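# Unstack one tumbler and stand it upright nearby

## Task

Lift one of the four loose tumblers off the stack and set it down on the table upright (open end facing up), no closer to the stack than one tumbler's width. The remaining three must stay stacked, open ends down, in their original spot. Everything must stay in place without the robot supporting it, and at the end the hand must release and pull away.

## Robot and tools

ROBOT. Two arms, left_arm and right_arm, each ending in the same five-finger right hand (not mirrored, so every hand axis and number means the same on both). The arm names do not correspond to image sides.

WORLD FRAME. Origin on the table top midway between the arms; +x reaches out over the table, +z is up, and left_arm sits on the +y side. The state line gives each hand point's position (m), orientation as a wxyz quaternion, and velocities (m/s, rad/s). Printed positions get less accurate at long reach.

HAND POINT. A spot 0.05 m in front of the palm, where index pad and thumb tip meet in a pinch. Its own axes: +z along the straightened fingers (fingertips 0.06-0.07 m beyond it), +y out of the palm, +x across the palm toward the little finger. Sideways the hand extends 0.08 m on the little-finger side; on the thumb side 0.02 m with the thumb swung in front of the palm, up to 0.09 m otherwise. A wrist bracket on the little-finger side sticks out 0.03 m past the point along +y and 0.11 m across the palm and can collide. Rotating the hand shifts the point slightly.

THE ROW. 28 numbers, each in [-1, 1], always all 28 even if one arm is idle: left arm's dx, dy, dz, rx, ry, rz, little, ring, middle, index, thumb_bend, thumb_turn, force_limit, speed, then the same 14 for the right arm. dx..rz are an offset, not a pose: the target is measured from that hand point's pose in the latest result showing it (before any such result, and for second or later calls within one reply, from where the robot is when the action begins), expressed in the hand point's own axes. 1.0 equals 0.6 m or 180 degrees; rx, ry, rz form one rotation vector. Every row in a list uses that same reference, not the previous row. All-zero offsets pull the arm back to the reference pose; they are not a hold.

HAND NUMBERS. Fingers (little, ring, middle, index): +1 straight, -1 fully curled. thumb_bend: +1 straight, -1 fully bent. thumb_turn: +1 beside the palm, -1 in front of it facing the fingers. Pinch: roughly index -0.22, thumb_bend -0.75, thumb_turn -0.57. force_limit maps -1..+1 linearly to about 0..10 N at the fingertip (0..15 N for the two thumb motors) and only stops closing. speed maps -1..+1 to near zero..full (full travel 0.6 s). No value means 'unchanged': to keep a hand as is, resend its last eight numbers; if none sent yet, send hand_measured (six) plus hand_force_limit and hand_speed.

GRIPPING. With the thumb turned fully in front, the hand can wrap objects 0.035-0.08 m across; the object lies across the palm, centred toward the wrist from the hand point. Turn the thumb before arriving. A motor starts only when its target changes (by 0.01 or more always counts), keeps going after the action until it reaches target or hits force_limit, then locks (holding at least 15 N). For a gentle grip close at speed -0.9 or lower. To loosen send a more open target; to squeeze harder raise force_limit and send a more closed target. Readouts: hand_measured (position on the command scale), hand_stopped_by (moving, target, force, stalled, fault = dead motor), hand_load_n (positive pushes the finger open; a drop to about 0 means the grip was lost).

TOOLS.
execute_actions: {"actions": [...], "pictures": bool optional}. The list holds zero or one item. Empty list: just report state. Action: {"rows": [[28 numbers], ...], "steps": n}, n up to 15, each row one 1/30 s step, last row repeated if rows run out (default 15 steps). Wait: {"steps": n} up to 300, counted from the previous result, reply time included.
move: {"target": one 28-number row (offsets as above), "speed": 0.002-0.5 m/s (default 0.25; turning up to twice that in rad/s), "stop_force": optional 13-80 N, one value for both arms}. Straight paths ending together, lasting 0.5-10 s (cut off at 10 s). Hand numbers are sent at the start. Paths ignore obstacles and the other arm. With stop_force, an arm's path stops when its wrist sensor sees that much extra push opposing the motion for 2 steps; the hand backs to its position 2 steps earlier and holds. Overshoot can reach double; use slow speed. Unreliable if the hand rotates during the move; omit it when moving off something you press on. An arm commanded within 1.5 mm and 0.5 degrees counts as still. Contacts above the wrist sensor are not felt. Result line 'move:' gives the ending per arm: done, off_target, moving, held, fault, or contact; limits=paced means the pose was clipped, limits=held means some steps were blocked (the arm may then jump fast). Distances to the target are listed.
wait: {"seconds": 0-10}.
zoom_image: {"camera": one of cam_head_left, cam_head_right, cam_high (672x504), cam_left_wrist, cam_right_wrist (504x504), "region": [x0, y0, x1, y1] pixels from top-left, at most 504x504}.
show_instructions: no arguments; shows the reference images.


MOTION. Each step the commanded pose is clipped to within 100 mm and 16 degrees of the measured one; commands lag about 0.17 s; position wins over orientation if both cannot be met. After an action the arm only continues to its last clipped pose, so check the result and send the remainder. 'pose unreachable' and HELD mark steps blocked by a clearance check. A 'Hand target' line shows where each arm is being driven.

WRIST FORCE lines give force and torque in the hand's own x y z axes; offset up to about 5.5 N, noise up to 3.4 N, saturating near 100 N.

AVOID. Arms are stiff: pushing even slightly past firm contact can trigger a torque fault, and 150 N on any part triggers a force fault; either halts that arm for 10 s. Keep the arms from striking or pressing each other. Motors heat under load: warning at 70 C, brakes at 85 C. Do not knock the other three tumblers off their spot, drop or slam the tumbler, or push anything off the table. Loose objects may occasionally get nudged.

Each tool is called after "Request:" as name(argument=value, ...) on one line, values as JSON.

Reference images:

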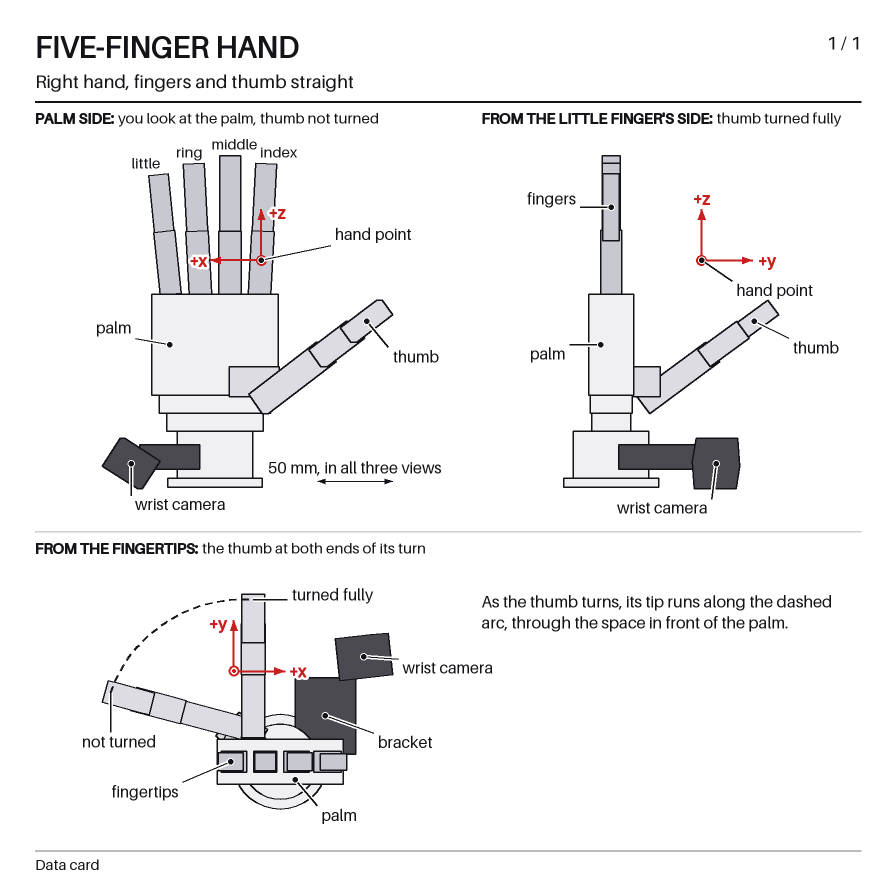

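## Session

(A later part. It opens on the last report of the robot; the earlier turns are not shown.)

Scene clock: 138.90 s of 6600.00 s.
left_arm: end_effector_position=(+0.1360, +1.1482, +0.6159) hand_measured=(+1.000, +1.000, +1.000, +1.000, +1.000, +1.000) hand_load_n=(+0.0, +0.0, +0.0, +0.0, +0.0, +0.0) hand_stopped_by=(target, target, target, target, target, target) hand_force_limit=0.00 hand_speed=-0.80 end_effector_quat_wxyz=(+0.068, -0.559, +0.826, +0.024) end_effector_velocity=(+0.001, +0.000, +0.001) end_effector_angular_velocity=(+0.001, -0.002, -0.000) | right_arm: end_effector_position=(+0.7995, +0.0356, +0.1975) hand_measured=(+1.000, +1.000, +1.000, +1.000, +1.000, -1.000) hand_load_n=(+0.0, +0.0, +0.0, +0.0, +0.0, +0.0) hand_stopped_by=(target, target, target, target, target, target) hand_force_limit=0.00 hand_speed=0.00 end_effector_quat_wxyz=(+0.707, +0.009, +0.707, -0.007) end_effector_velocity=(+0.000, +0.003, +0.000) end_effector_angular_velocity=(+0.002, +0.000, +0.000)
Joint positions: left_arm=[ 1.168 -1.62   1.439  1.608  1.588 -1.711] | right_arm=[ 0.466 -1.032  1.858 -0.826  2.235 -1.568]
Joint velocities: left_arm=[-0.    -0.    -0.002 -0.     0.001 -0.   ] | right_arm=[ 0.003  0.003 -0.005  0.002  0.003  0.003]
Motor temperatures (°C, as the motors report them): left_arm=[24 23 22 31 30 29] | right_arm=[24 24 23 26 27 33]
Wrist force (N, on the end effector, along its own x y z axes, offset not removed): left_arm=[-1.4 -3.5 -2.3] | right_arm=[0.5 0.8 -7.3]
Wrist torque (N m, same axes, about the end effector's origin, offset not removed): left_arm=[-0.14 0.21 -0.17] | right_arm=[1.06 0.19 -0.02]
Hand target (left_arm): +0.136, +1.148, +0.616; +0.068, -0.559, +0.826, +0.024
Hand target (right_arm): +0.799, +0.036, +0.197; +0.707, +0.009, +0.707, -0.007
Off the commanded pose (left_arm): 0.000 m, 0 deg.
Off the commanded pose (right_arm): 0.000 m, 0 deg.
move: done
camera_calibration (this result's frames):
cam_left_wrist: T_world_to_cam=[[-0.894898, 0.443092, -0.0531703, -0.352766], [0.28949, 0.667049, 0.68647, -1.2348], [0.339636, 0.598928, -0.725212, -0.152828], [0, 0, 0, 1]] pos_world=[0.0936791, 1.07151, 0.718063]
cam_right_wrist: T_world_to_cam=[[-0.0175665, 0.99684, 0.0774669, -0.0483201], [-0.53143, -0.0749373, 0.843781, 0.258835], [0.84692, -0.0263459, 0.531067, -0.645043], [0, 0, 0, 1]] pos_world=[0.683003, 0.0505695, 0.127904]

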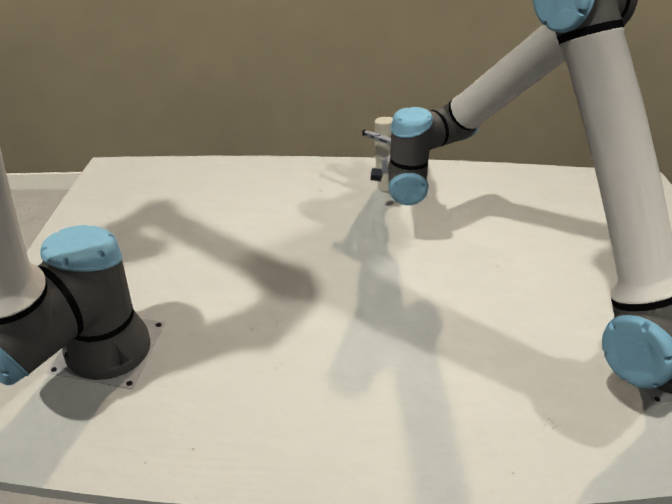

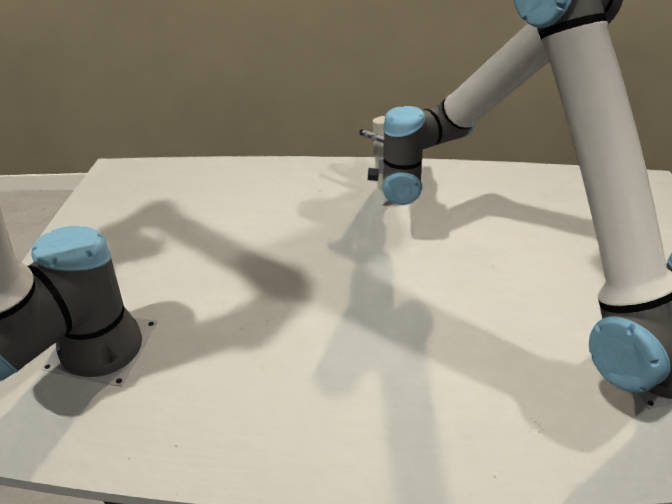

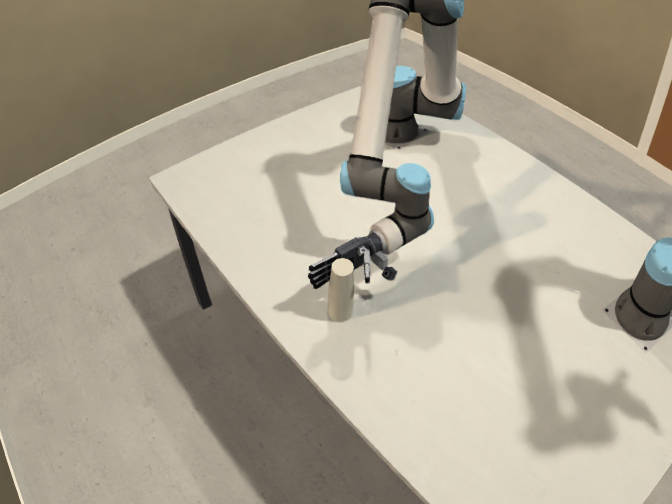

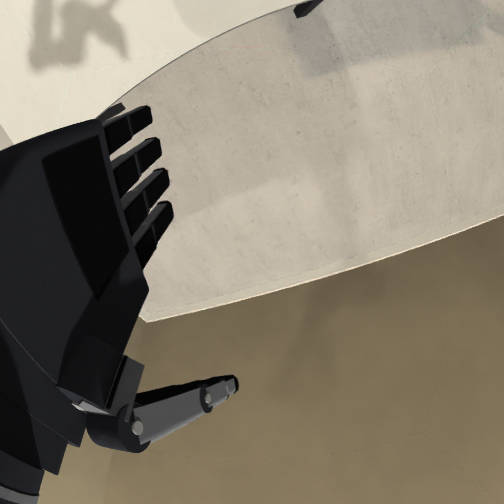

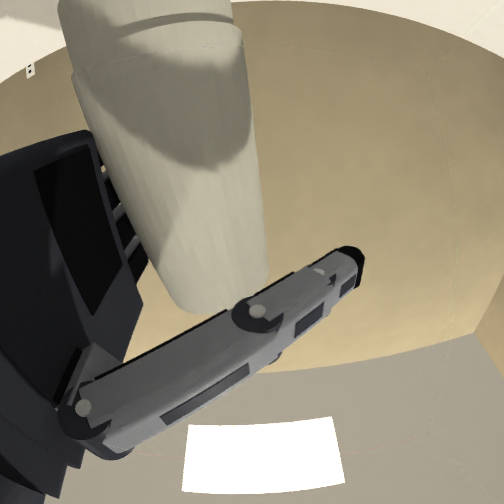

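Request:
move(target=[0,0,0,0,0,0,1,1,1,1,1,1,0,-0.8, 0.02,-0.008,0.035,0,0,0,1,1,1,1,1,-1,0,0], speed=0.03)

Request:
move(target=[0,0,0,0,0,0,1,1,1,1,1,1,0,-0.8, 0,0,0,0,0,0,1,-1,-1,-1,-1,-1,0,-0.6])

Scene clock: 144.73 s of 6600.00 s.
left_arm: end_effector_position=(+0.1360, +1.1482, +0.6159) hand_measured=(+1.000, +1.000, +1.000, +1.000, +1.000, +1.000) hand_load_n=(+0.0, +0.0, +0.0, +0.0, +0.0, +0.0) hand_stopped_by=(target, target, target, target, target, target) hand_force_limit=0.00 hand_speed=-0.80 end_effector_quat_wxyz=(+0.068, -0.559, +0.826, +0.024) end_effector_velocity=(-0.001, -0.000, +0.000) end_effector_angular_velocity=(+0.000, -0.001, +0.001) | right_arm: end_effector_position=(+0.8201, +0.0304, +0.1856) hand_measured=(+1.000, +1.000, +1.000, +1.000, +1.000, -1.000) hand_load_n=(+0.0, +0.0, +0.0, +0.0, +0.0, +0.0) hand_stopped_by=(target, target, target, target, target, target) hand_force_limit=0.00 hand_speed=0.00 end_effector_quat_wxyz=(+0.707, +0.009, +0.707, -0.007) end_effector_velocity=(+0.002, -0.000, -0.001) end_effector_angular_velocity=(+0.000, +0.000, +0.000)
Joint positions: left_arm=[ 1.168 -1.62   1.439  1.608  1.588 -1.711] | right_arm=[ 0.443 -1.006  1.841 -0.835  2.212 -1.568]
Joint velocities: left_arm=[ 0.002 -0.001  0.     0.     0.001  0.   ] | right_arm=[-0.002  0.003 -0.002 -0.001 -0.003  0.   ]
Motor temperatures (°C, as the motors report them): left_arm=[24 23 22 31 30 29] | right_arm=[24 24 23 26 27 33]
Wrist force (N, on the end effector, along its own x y z axes, offset not removed): left_arm=[-0.2 -1.2 -3.8] | right_arm=[3.6 -2.2 -4.1]
Wrist torque (N m, same axes, about the end effector's origin, offset not removed): left_arm=[0.21 0.01 0.02] | right_arm=[0.24 -0.17 -0.03]
Hand target (left_arm): +0.136, +1.148, +0.616; +0.068, -0.559, +0.826, +0.024
Hand target (right_arm): +0.820, +0.030, +0.185; +0.707, +0.009, +0.707, -0.007
Off the commanded pose (left_arm): 0.000 m, 0 deg.
Off the commanded pose (right_arm): 0.000 m, 0 deg.
After step 90, 1.67 s passed at rest.
move: done
camera_calibration (this result's frames):
cam_left_wrist: T_world_to_cam=[[-0.894898, 0.443092, -0.0531702, -0.352766], [0.28949, 0.667049, 0.68647, -1.2348], [0.339636, 0.598928, -0.725212, -0.152828], [0, 0, 0, 1]] pos_world=[0.0936791, 1.07151, 0.718063]
cam_right_wrist: T_world_to_cam=[[-0.0175581, 0.996844, 0.0774229, -0.0418676], [-0.531454, -0.0748949, 0.84377, 0.279477], [0.846905, -0.0263317, 0.531091, -0.656339], [0, 0, 0, 1]] pos_world=[0.703651, 0.0453843, 0.116003]

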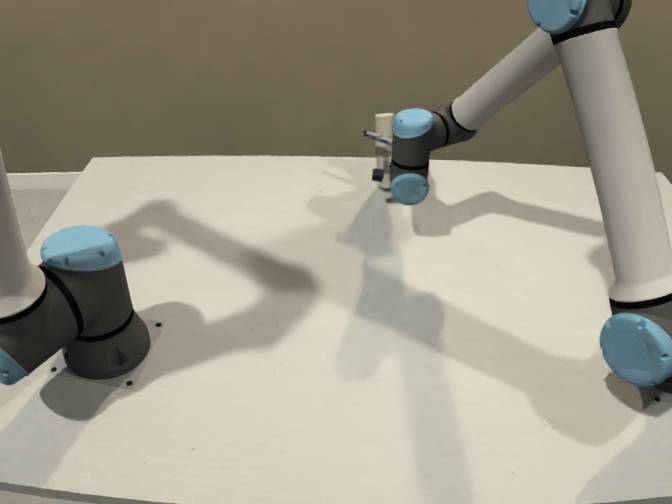

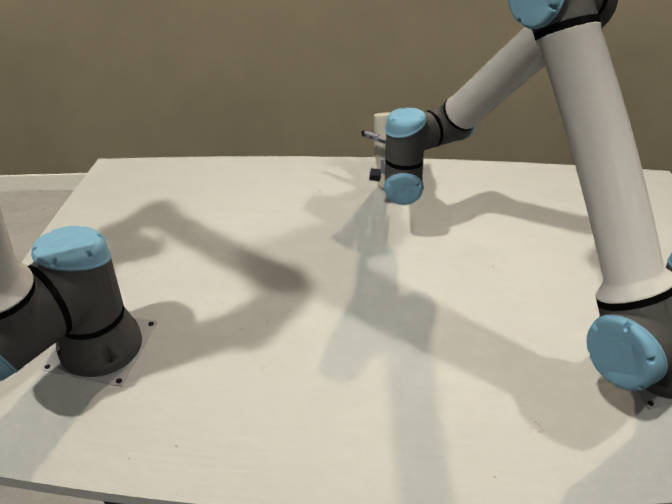

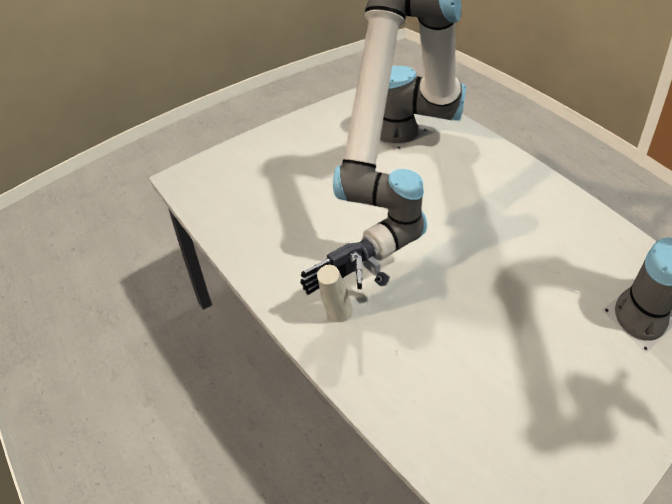

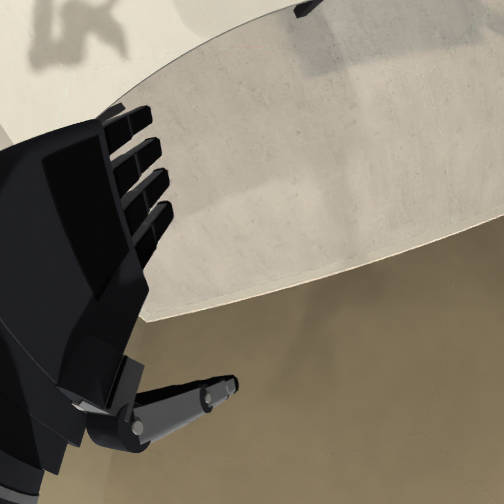

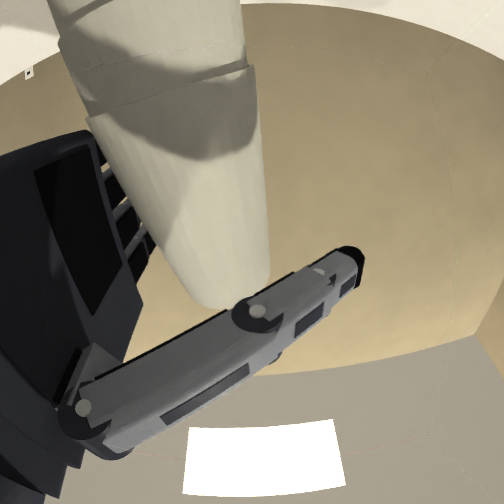

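Scene clock: 146.43 s of 6600.00 s.
left_arm: end_effector_position=(+0.1360, +1.1482, +0.6159) hand_measured=(+1.000, +1.000, +1.000, +1.000, +1.000, +1.000) hand_load_n=(+0.0, +0.0, +0.0, +0.0, +0.0, +0.0) hand_stopped_by=(target, target, target, target, target, target) hand_force_limit=0.00 hand_speed=-0.80 end_effector_quat_wxyz=(+0.068, -0.559, +0.826, +0.024) end_effector_velocity=(-0.000, +0.000, -0.000) end_effector_angular_velocity=(-0.001, +0.001, -0.000) | right_arm: end_effector_position=(+0.8201, +0.0304, +0.1856) hand_measured=(+1.000, +0.092, +0.070, +0.050, +0.444, -1.000) hand_load_n=(+0.0, +2.0, +4.5, +9.5, +14.5, +1.0) hand_stopped_by=(target, force, force, force, force, target) hand_force_limit=0.00 hand_speed=-0.60 end_effector_quat_wxyz=(+0.707, +0.009, +0.707, -0.007) end_effector_velocity=(+0.000, +0.000, +0.000) end_effector_angular_velocity=(-0.001, -0.000, +0.001)
Joint positions: left_arm=[ 1.168 -1.62   1.439  1.608  1.588 -1.711] | right_arm=[ 0.443 -1.006  1.841 -0.835  2.212 -1.568]
Joint velocities: left_arm=[ 0.     0.001  0.     0.    -0.     0.001] | right_arm=[ 0.     0.    -0.001  0.    -0.001 -0.001]
Motor temperatures (°C, as the motors report them): left_arm=[24 23 22 31 30 29] | right_arm=[24 24 23 26 27 33]
Wrist force (N, on the end effector, along its own x y z axes, offset not removed): left_arm=[-2.5 -2.0 -2.0] | right_arm=[-7.1 0.6 -2.2]
Wrist torque (N m, same axes, about the end effector's origin, offset not removed): left_arm=[-0.04 0.32 -0.05] | right_arm=[0.63 1.04 -0.62]
Hand target (left_arm): +0.136, +1.148, +0.616; +0.068, -0.559, +0.826, +0.024
Hand target (right_arm): +0.820, +0.030, +0.186; +0.707, +0.009, +0.707, -0.007
Off the commanded pose (left_arm): 0.000 m, 0 deg.
Off the commanded pose (right_arm): 0.000 m, 0 deg.
move: done
camera_calibration (this result's frames):
cam_left_wrist: T_world_to_cam=[[-0.894898, 0.443092, -0.0531701, -0.352766], [0.28949, 0.667049, 0.68647, -1.2348], [0.339636, 0.598928, -0.725212, -0.152828], [0, 0, 0, 1]] pos_world=[0.093679, 1.07151, 0.718063]
cam_right_wrist: T_world_to_cam=[[-0.0175524, 0.996843, 0.0774333, -0.0418718], [-0.531468, -0.0749002, 0.84376, 0.27948], [0.846896, -0.0263433, 0.531105, -0.656344], [0, 0, 0, 1]] pos_world=[0.703655, 0.0453824, 0.116016]

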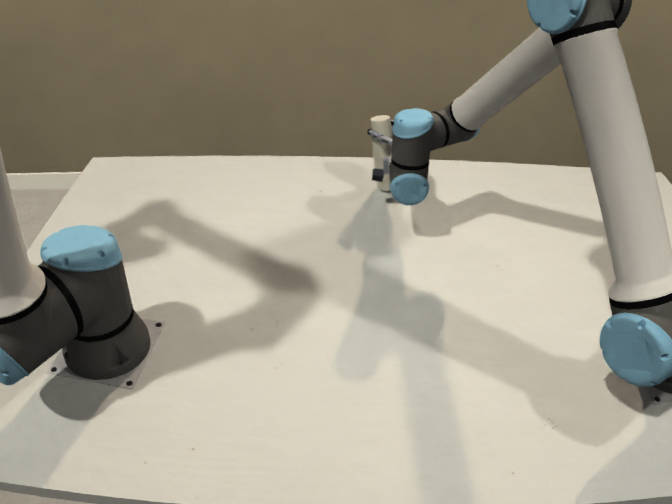

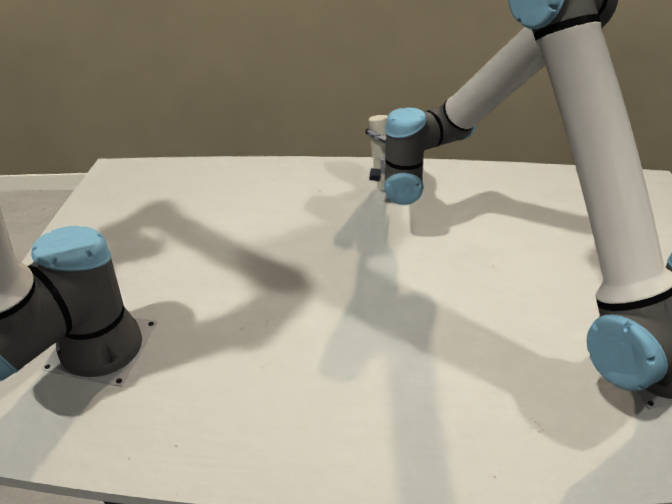

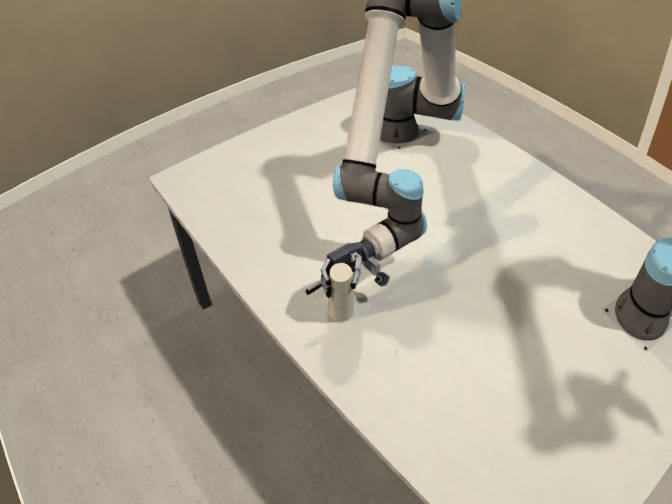

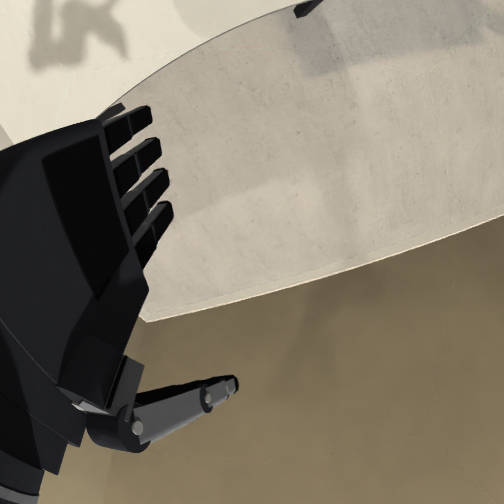

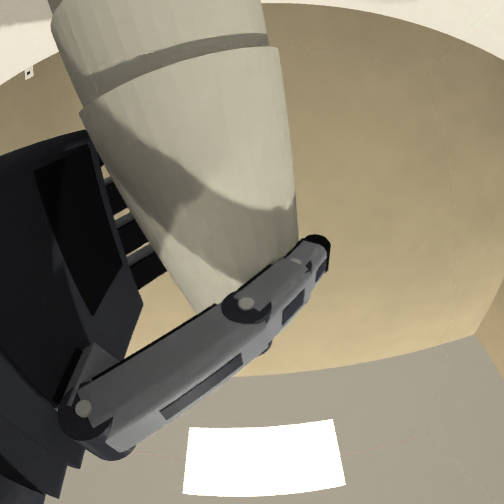

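Grasped, stack righted. Lift.

Request:
move(target=[0,0,0,0,0,0,1,1,1,1,1,1,0,-0.8, -0.3,0,0,0,0,0,1,-1,-1,-1,-1,-1,0,-0.6], speed=0.06)

Request:
move(target=[0,0,0,0,0,0,1,1,1,1,1,1,0,-0.8, 0,-0.4,-0.2,0,0,-0.98,1,-1,-1,-1,-1,-1,0,-0.6], speed=0.3)

Scene clock: 152.73 s of 6600.00 s.
left_arm: end_effector_position=(+0.1360, +1.1482, +0.6159) hand_measured=(+1.000, +1.000, +1.000, +1.000, +1.000, +1.000) hand_load_n=(+0.0, +0.0, +0.0, +0.0, +0.0, +0.0) hand_stopped_by=(target, target, target, target, target, target) hand_force_limit=0.00 hand_speed=-0.80 end_effector_quat_wxyz=(+0.068, -0.559, +0.826, +0.024) end_effector_velocity=(+0.000, -0.000, +0.001) end_effector_angular_velocity=(+0.001, -0.001, -0.000) | right_arm: end_effector_position=(+0.8203, +0.0301, +0.3653) hand_measured=(+1.000, +0.092, +0.070, +0.050, +0.444, -1.000) hand_load_n=(+0.0, +2.0, +4.0, +9.5, +15.0, +1.0) hand_stopped_by=(target, force, force, force, force, target) hand_force_limit=0.00 hand_speed=-0.60 end_effector_quat_wxyz=(+0.707, +0.009, +0.707, -0.007) end_effector_velocity=(-0.000, +0.000, +0.002) end_effector_angular_velocity=(+0.000, +0.000, +0.001)
Joint positions: left_arm=[ 1.168 -1.62   1.439  1.608  1.588 -1.711] | right_arm=[ 0.442 -1.198  1.745 -0.546  2.211 -1.568]
Joint velocities: left_arm=[-0.001 -0.001 -0.001  0.     0.001 -0.   ] | right_arm=[ 0.    -0.002 -0.001  0.004 -0.001  0.   ]
Motor temperatures (°C, as the motors report them): left_arm=[24 23 22 31 30 29] | right_arm=[24 24 23 26 27 33]
Wrist force (N, on the end effector, along its own x y z axes, offset not removed): left_arm=[-1.0 -3.4 -0.1] | right_arm=[1.7 -0.6 -1.5]
Wrist torque (N m, same axes, about the end effector's origin, offset not removed): left_arm=[-0.25 0.08 -0.14] | right_arm=[0.43 -0.04 -0.24]
Hand target (left_arm): +0.136, +1.148, +0.616; +0.068, -0.559, +0.826, +0.024
Hand target (right_arm): +0.820, +0.030, +0.366; +0.707, +0.009, +0.707, -0.007
Off the commanded pose (left_arm): 0.000 m, 0 deg.
Off the commanded pose (right_arm): 0.000 m, 0 deg.
move: done
camera_calibration (this result's frames):
cam_left_wrist: T_world_to_cam=[[-0.894898, 0.443092, -0.0531702, -0.352766], [0.28949, 0.667049, 0.68647, -1.2348], [0.339636, 0.598928, -0.725212, -0.152828], [0, 0, 0, 1]] pos_world=[0.0936791, 1.07151, 0.718063]
cam_right_wrist: T_world_to_cam=[[-0.0175694, 0.996845, 0.07741, -0.0554479], [-0.531486, -0.0748889, 0.84375, 0.127897], [0.846885, -0.0263181, 0.531124, -0.751988], [0, 0, 0, 1]] pos_world=[0.703848, 0.0450601, 0.295778]

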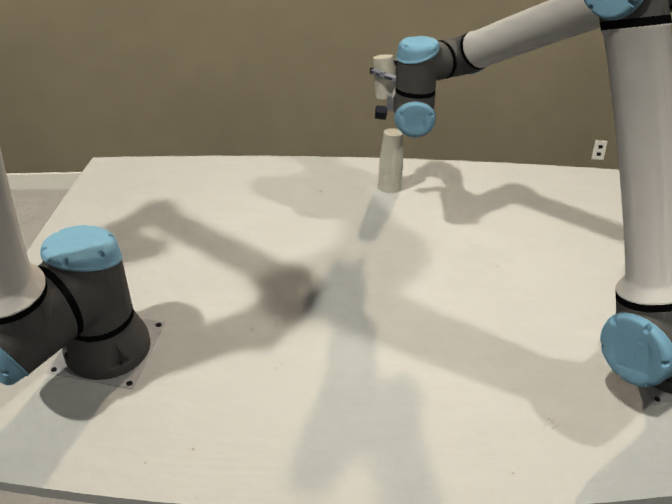

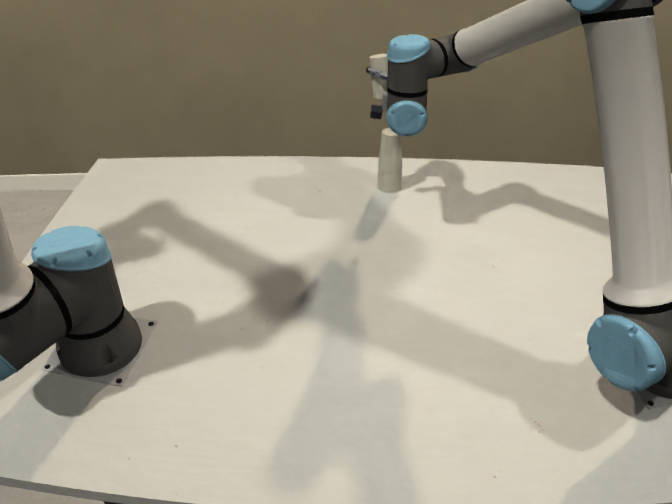

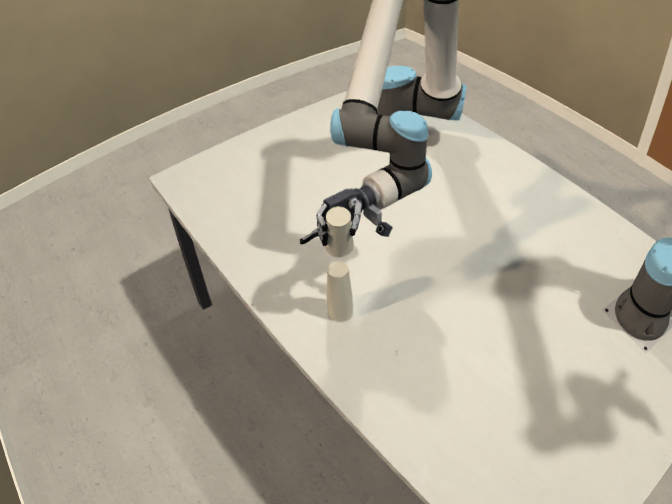

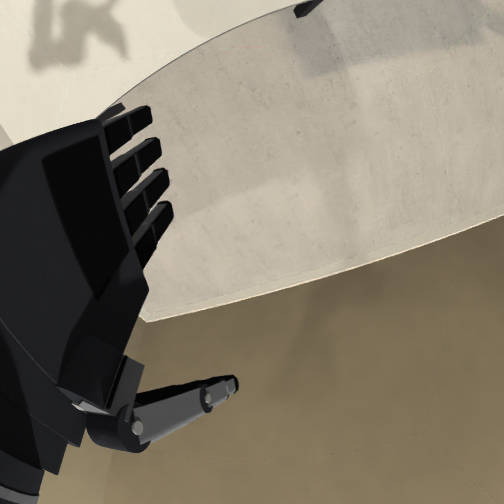

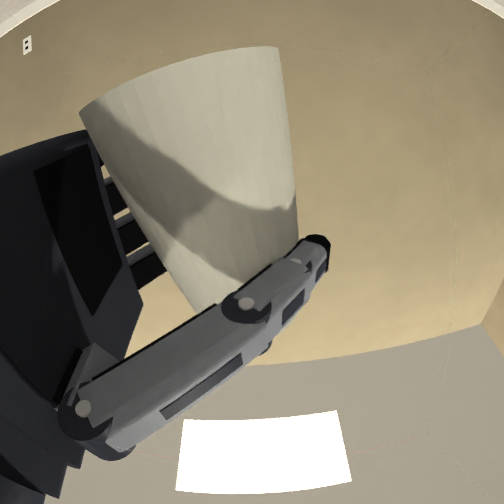

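Scene clock: 158.43 s of 6600.00 s.
left_arm: end_effector_position=(+0.1360, +1.1482, +0.6159) hand_measured=(+1.000, +1.000, +1.000, +1.000, +1.000, +1.000) hand_load_n=(+0.0, +0.0, +0.0, +0.0, +0.0, +0.0) hand_stopped_by=(target, target, target, target, target, target) hand_force_limit=0.00 hand_speed=-0.80 end_effector_quat_wxyz=(+0.068, -0.559, +0.826, +0.024) end_effector_velocity=(-0.000, +0.000, +0.000) end_effector_angular_velocity=(+0.001, -0.000, +0.001) | right_arm: end_effector_position=(+0.6952, -0.2070, +0.3649) hand_measured=(+1.000, +0.092, +0.070, +0.050, +0.444, -1.000) hand_load_n=(+0.0, +2.0, +4.0, +9.5, +15.0, +1.5) hand_stopped_by=(target, force, force, force, force, target) hand_force_limit=0.00 hand_speed=-0.60 end_effector_quat_wxyz=(-0.016, +0.707, -0.031, +0.707) end_effector_velocity=(-0.000, -0.001, -0.000) end_effector_angular_velocity=(-0.011, -0.002, -0.000)
Joint positions: left_arm=[ 1.168 -1.62   1.439  1.608  1.588 -1.711] | right_arm=[ 0.394 -1.518  2.016 -0.497  2.163 -4.645]
Joint velocities: left_arm=[ 0.001  0.    -0.001  0.     0.     0.   ] | right_arm=[-0.001 -0.001  0.003 -0.005 -0.    -0.013]
Motor temperatures (°C, as the motors report them): left_arm=[24 23 22 31 30 29] | right_arm=[24 24 23 26 27 33]
Wrist force (N, on the end effector, along its own x y z axes, offset not removed): left_arm=[-1.7 -2.5 -3.3] | right_arm=[-0.3 -0.2 -1.3]
Wrist torque (N m, same axes, about the end effector's origin, offset not removed): left_arm=[0.04 0.30 -0.10] | right_arm=[0.22 0.12 -0.30]
Hand target (left_arm): +0.136, +1.148, +0.616; +0.068, -0.559, +0.826, +0.024
Hand target (right_arm): +0.695, -0.207, +0.365; -0.016, +0.707, -0.031, +0.707
Off the commanded pose (left_arm): 0.000 m, 0 deg.
Off the commanded pose (right_arm): 0.000 m, 0 deg.
move: done
camera_calibration (this result's frames):
cam_left_wrist: T_world_to_cam=[[-0.894898, 0.443092, -0.0531703, -0.352766], [0.28949, 0.667049, 0.68647, -1.2348], [0.339636, 0.598928, -0.725212, -0.152828], [0, 0, 0, 1]] pos_world=[0.0936791, 1.07151, 0.718063]
cam_right_wrist: T_world_to_cam=[[-0.0605571, -0.988164, -0.140939, -0.122606], [-0.527199, 0.151561, -0.836117, 0.700922], [0.847582, 0.02367, -0.530137, -0.254933], [0, 0, 0, 1]] pos_world=[0.578177, -0.221353, 0.433623]

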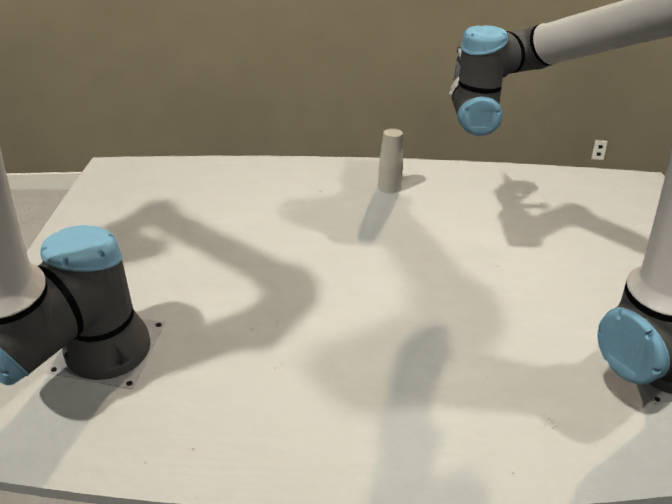

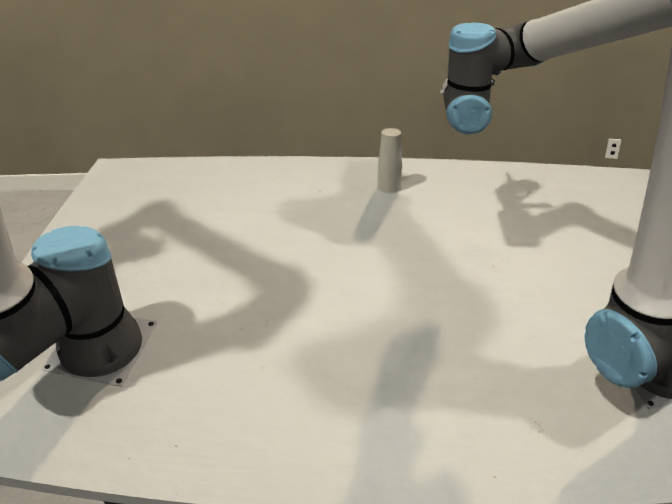

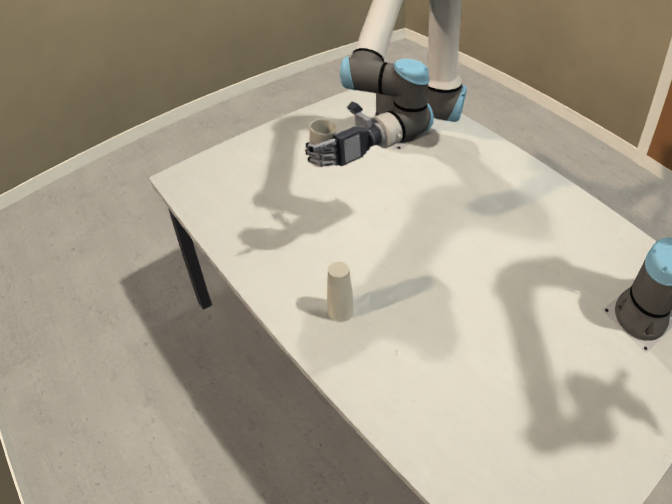

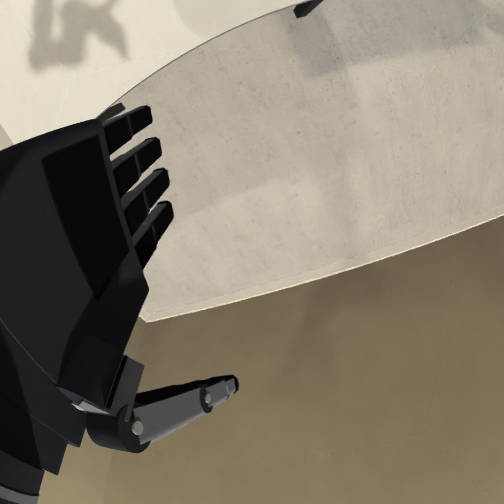

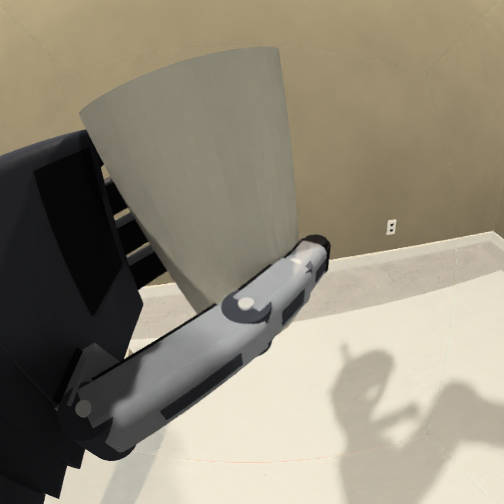

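Request:
move(target=[0,0,0,0,0,0,1,1,1,1,1,1,0,-0.8, -0.42,0,0,0,-0.1,0,1,-1,-1,-1,-1,-1,0,-0.6], speed=0.12)

Scene clock: 166.13 s of 6600.00 s.
left_arm: end_effector_position=(+0.1360, +1.1482, +0.6159) hand_measured=(+1.000, +1.000, +1.000, +1.000, +1.000, +1.000) hand_load_n=(+0.0, +0.0, +0.0, +0.0, +0.0, +0.0) hand_stopped_by=(target, target, target, target, target, target) hand_force_limit=0.00 hand_speed=-0.80 end_effector_quat_wxyz=(+0.068, -0.559, +0.826, +0.024) end_effector_velocity=(+0.000, -0.000, -0.000) end_effector_angular_velocity=(-0.001, -0.001, -0.000) | right_arm: end_effector_position=(+0.6953, -0.1904, +0.1136) hand_measured=(+1.000, +0.092, +0.070, +0.050, +0.444, -1.000) hand_load_n=(+0.0, +2.0, +4.0, +9.5, +14.5, +1.5) hand_stopped_by=(target, force, force, force, force, target) hand_force_limit=0.00 hand_speed=-0.60 end_effector_quat_wxyz=(-0.021, +0.808, -0.029, +0.588) end_effector_velocity=(-0.000, +0.000, -0.002) end_effector_angular_velocity=(-0.002, +0.002, +0.001)
Joint positions: left_arm=[ 1.168 -1.62   1.439  1.608  1.588 -1.711] | right_arm=[ 0.388 -1.223  2.037 -0.447  2.105 -4.449]
Joint velocities: left_arm=[-0.001 -0.     0.001  0.     0.001 -0.001] | right_arm=[ 0.     0.003 -0.     0.    -0.001 -0.001]
Motor temperatures (°C, as the motors report them): left_arm=[24 23 22 31 30 29] | right_arm=[24 24 23 26 27 33]
Wrist force (N, on the end effector, along its own x y z axes, offset not removed): left_arm=[2.3 -2.2 -4.1] | right_arm=[3.9 -5.2 -3.2]
Wrist torque (N m, same axes, about the end effector's origin, offset not removed): left_arm=[0.19 -0.27 0.12] | right_arm=[-0.46 -0.50 -0.27]
Hand target (left_arm): +0.136, +1.148, +0.616; +0.068, -0.559, +0.826, +0.024
Hand target (right_arm): +0.695, -0.190, +0.113; -0.021, +0.808, -0.029, +0.588
Off the commanded pose (left_arm): 0.000 m, 0 deg.
Off the commanded pose (right_arm): 0.000 m, 0 deg.
After step 90, 2.07 s passed at rest.
move: done
camera_calibration (this result's frames):
cam_right_wrist: T_world_to_cam=[[-0.0818513, -0.98874, -0.125278, -0.128717], [-0.762009, 0.143103, -0.631556, 0.626745], [0.642372, 0.0437691, -0.765142, -0.215384], [0, 0, 0, 1]] pos_world=[0.605406, -0.20753, 0.2149]

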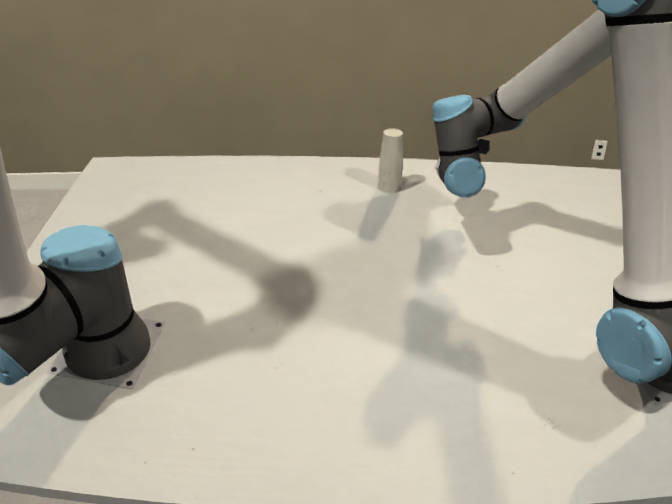

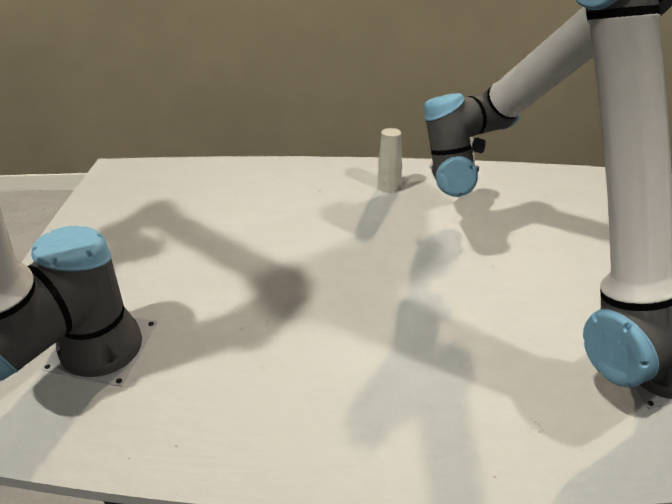

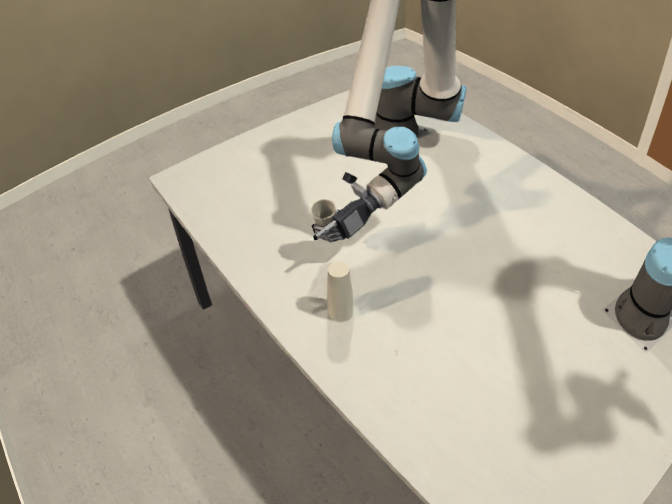

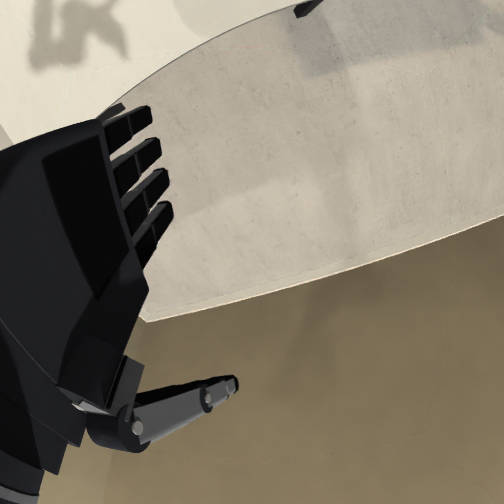

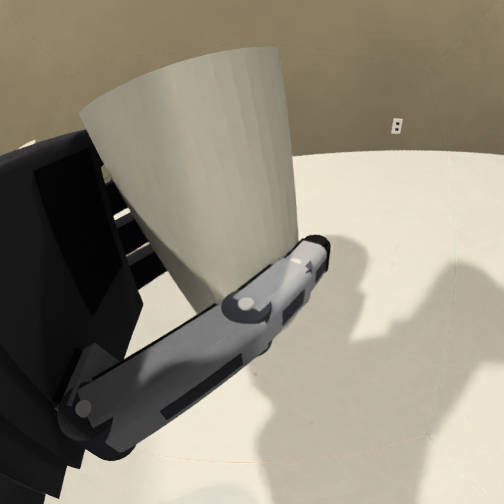

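Request:
move(target=[0,0,0,0,0,0,1,1,1,1,1,1,0,-0.8, -0.125,0,0.04,0,0,0,1,-1,-1,-1,-1,-1,0,-0.6], speed=0.01, stop_force=13)

Scene clock: 179.43 s of 6600.00 s.
left_arm: end_effector_position=(+0.1360, +1.1482, +0.6159) hand_measured=(+1.000, +1.000, +1.000, +1.000, +1.000, +1.000) hand_load_n=(+0.0, +0.0, +0.0, +0.0, +0.0, +0.0) hand_stopped_by=(target, target, target, target, target, target) hand_force_limit=0.00 hand_speed=-0.80 end_effector_quat_wxyz=(+0.068, -0.559, +0.826, +0.024) end_effector_velocity=(-0.000, -0.000, +0.001) end_effector_angular_velocity=(+0.002, -0.002, +0.000) | right_arm: end_effector_position=(+0.6950, -0.1853, +0.0353) hand_measured=(+1.000, +0.092, +0.070, +0.050, +0.444, -1.000) hand_load_n=(+0.0, +2.0, +4.0, +9.5, +14.5, +1.5) hand_stopped_by=(target, force, force, force, force, target) hand_force_limit=0.00 hand_speed=-0.60 end_effector_quat_wxyz=(-0.021, +0.808, -0.029, +0.588) end_effector_velocity=(-0.000, -0.000, -0.002) end_effector_angular_velocity=(-0.001, +0.000, -0.001)
Joint positions: left_arm=[ 1.168 -1.62   1.439  1.608  1.588 -1.711] | right_arm=[ 0.396 -1.107  2.059 -0.584  2.113 -4.445]
Joint velocities: left_arm=[ 0.001 -0.001 -0.001  0.     0.001  0.001] | right_arm=[ 0.     0.004  0.001 -0.004  0.001 -0.   ]
Motor temperatures (°C, as the motors report them): left_arm=[24 23 22 31 30 29] | right_arm=[24 24 23 26 27 33]
Wrist force (N, on the end effector, along its own x y z axes, offset not removed): left_arm=[0.6 -3.3 -1.9] | right_arm=[-0.1 -1.8 -0.5]
Wrist torque (N m, same axes, about the end effector's origin, offset not removed): left_arm=[-0.09 -0.16 0.12] | right_arm=[0.00 0.08 -0.18]
Hand target (left_arm): +0.136, +1.148, +0.616; +0.068, -0.559, +0.826, +0.024
Hand target (right_arm): +0.695, -0.185, +0.035; -0.021, +0.808, -0.029, +0.588
Off the commanded pose (left_arm): 0.000 m, 0 deg.
Off the commanded pose (right_arm): 0.000 m, 0 deg.
After step 90, 2.23 s passed at rest.
move: done
camera_calibration (this result's frames):
cam_right_wrist: T_world_to_cam=[[-0.0818553, -0.988738, -0.125291, -0.133441], [-0.762025, 0.143113, -0.631536, 0.576308], [0.642354, 0.04378, -0.765157, -0.275316], [0, 0, 0, 1]] pos_world=[0.605088, -0.202362, 0.13658]

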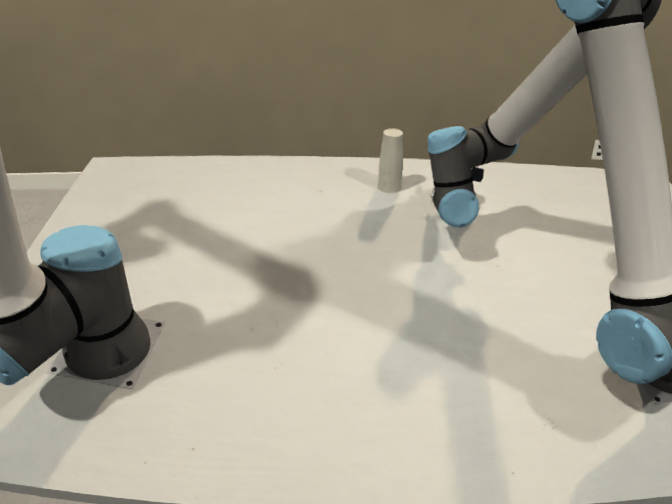

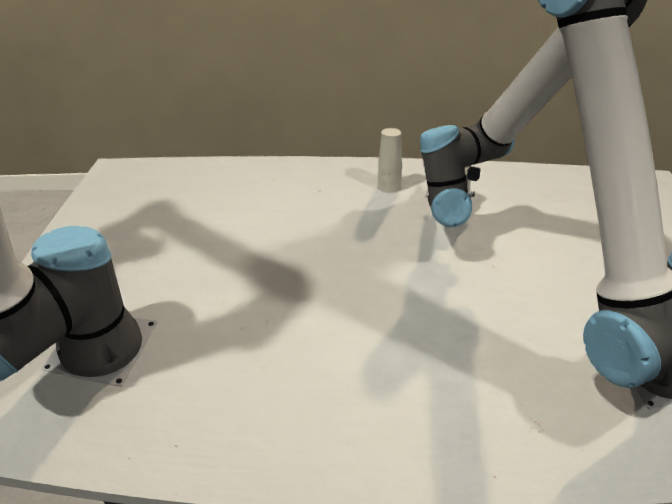

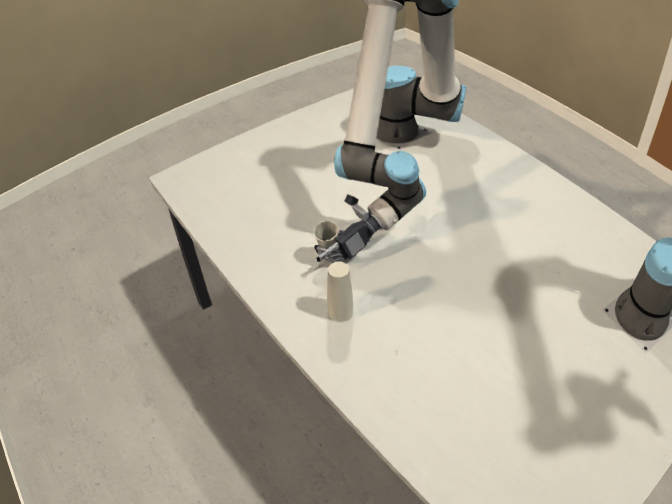

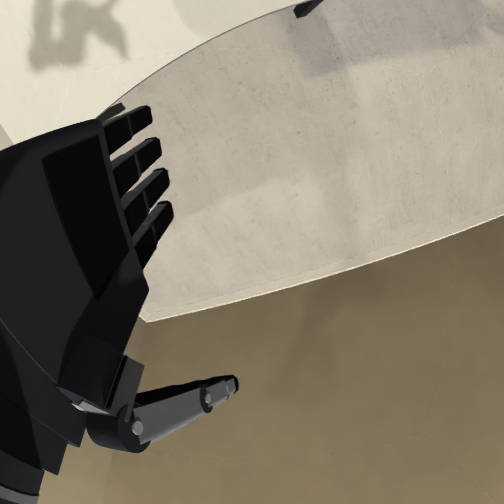

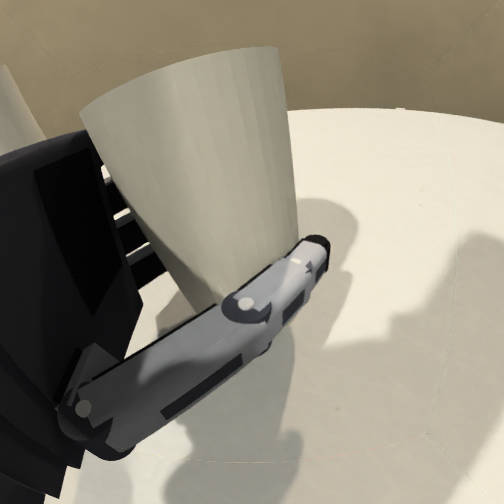

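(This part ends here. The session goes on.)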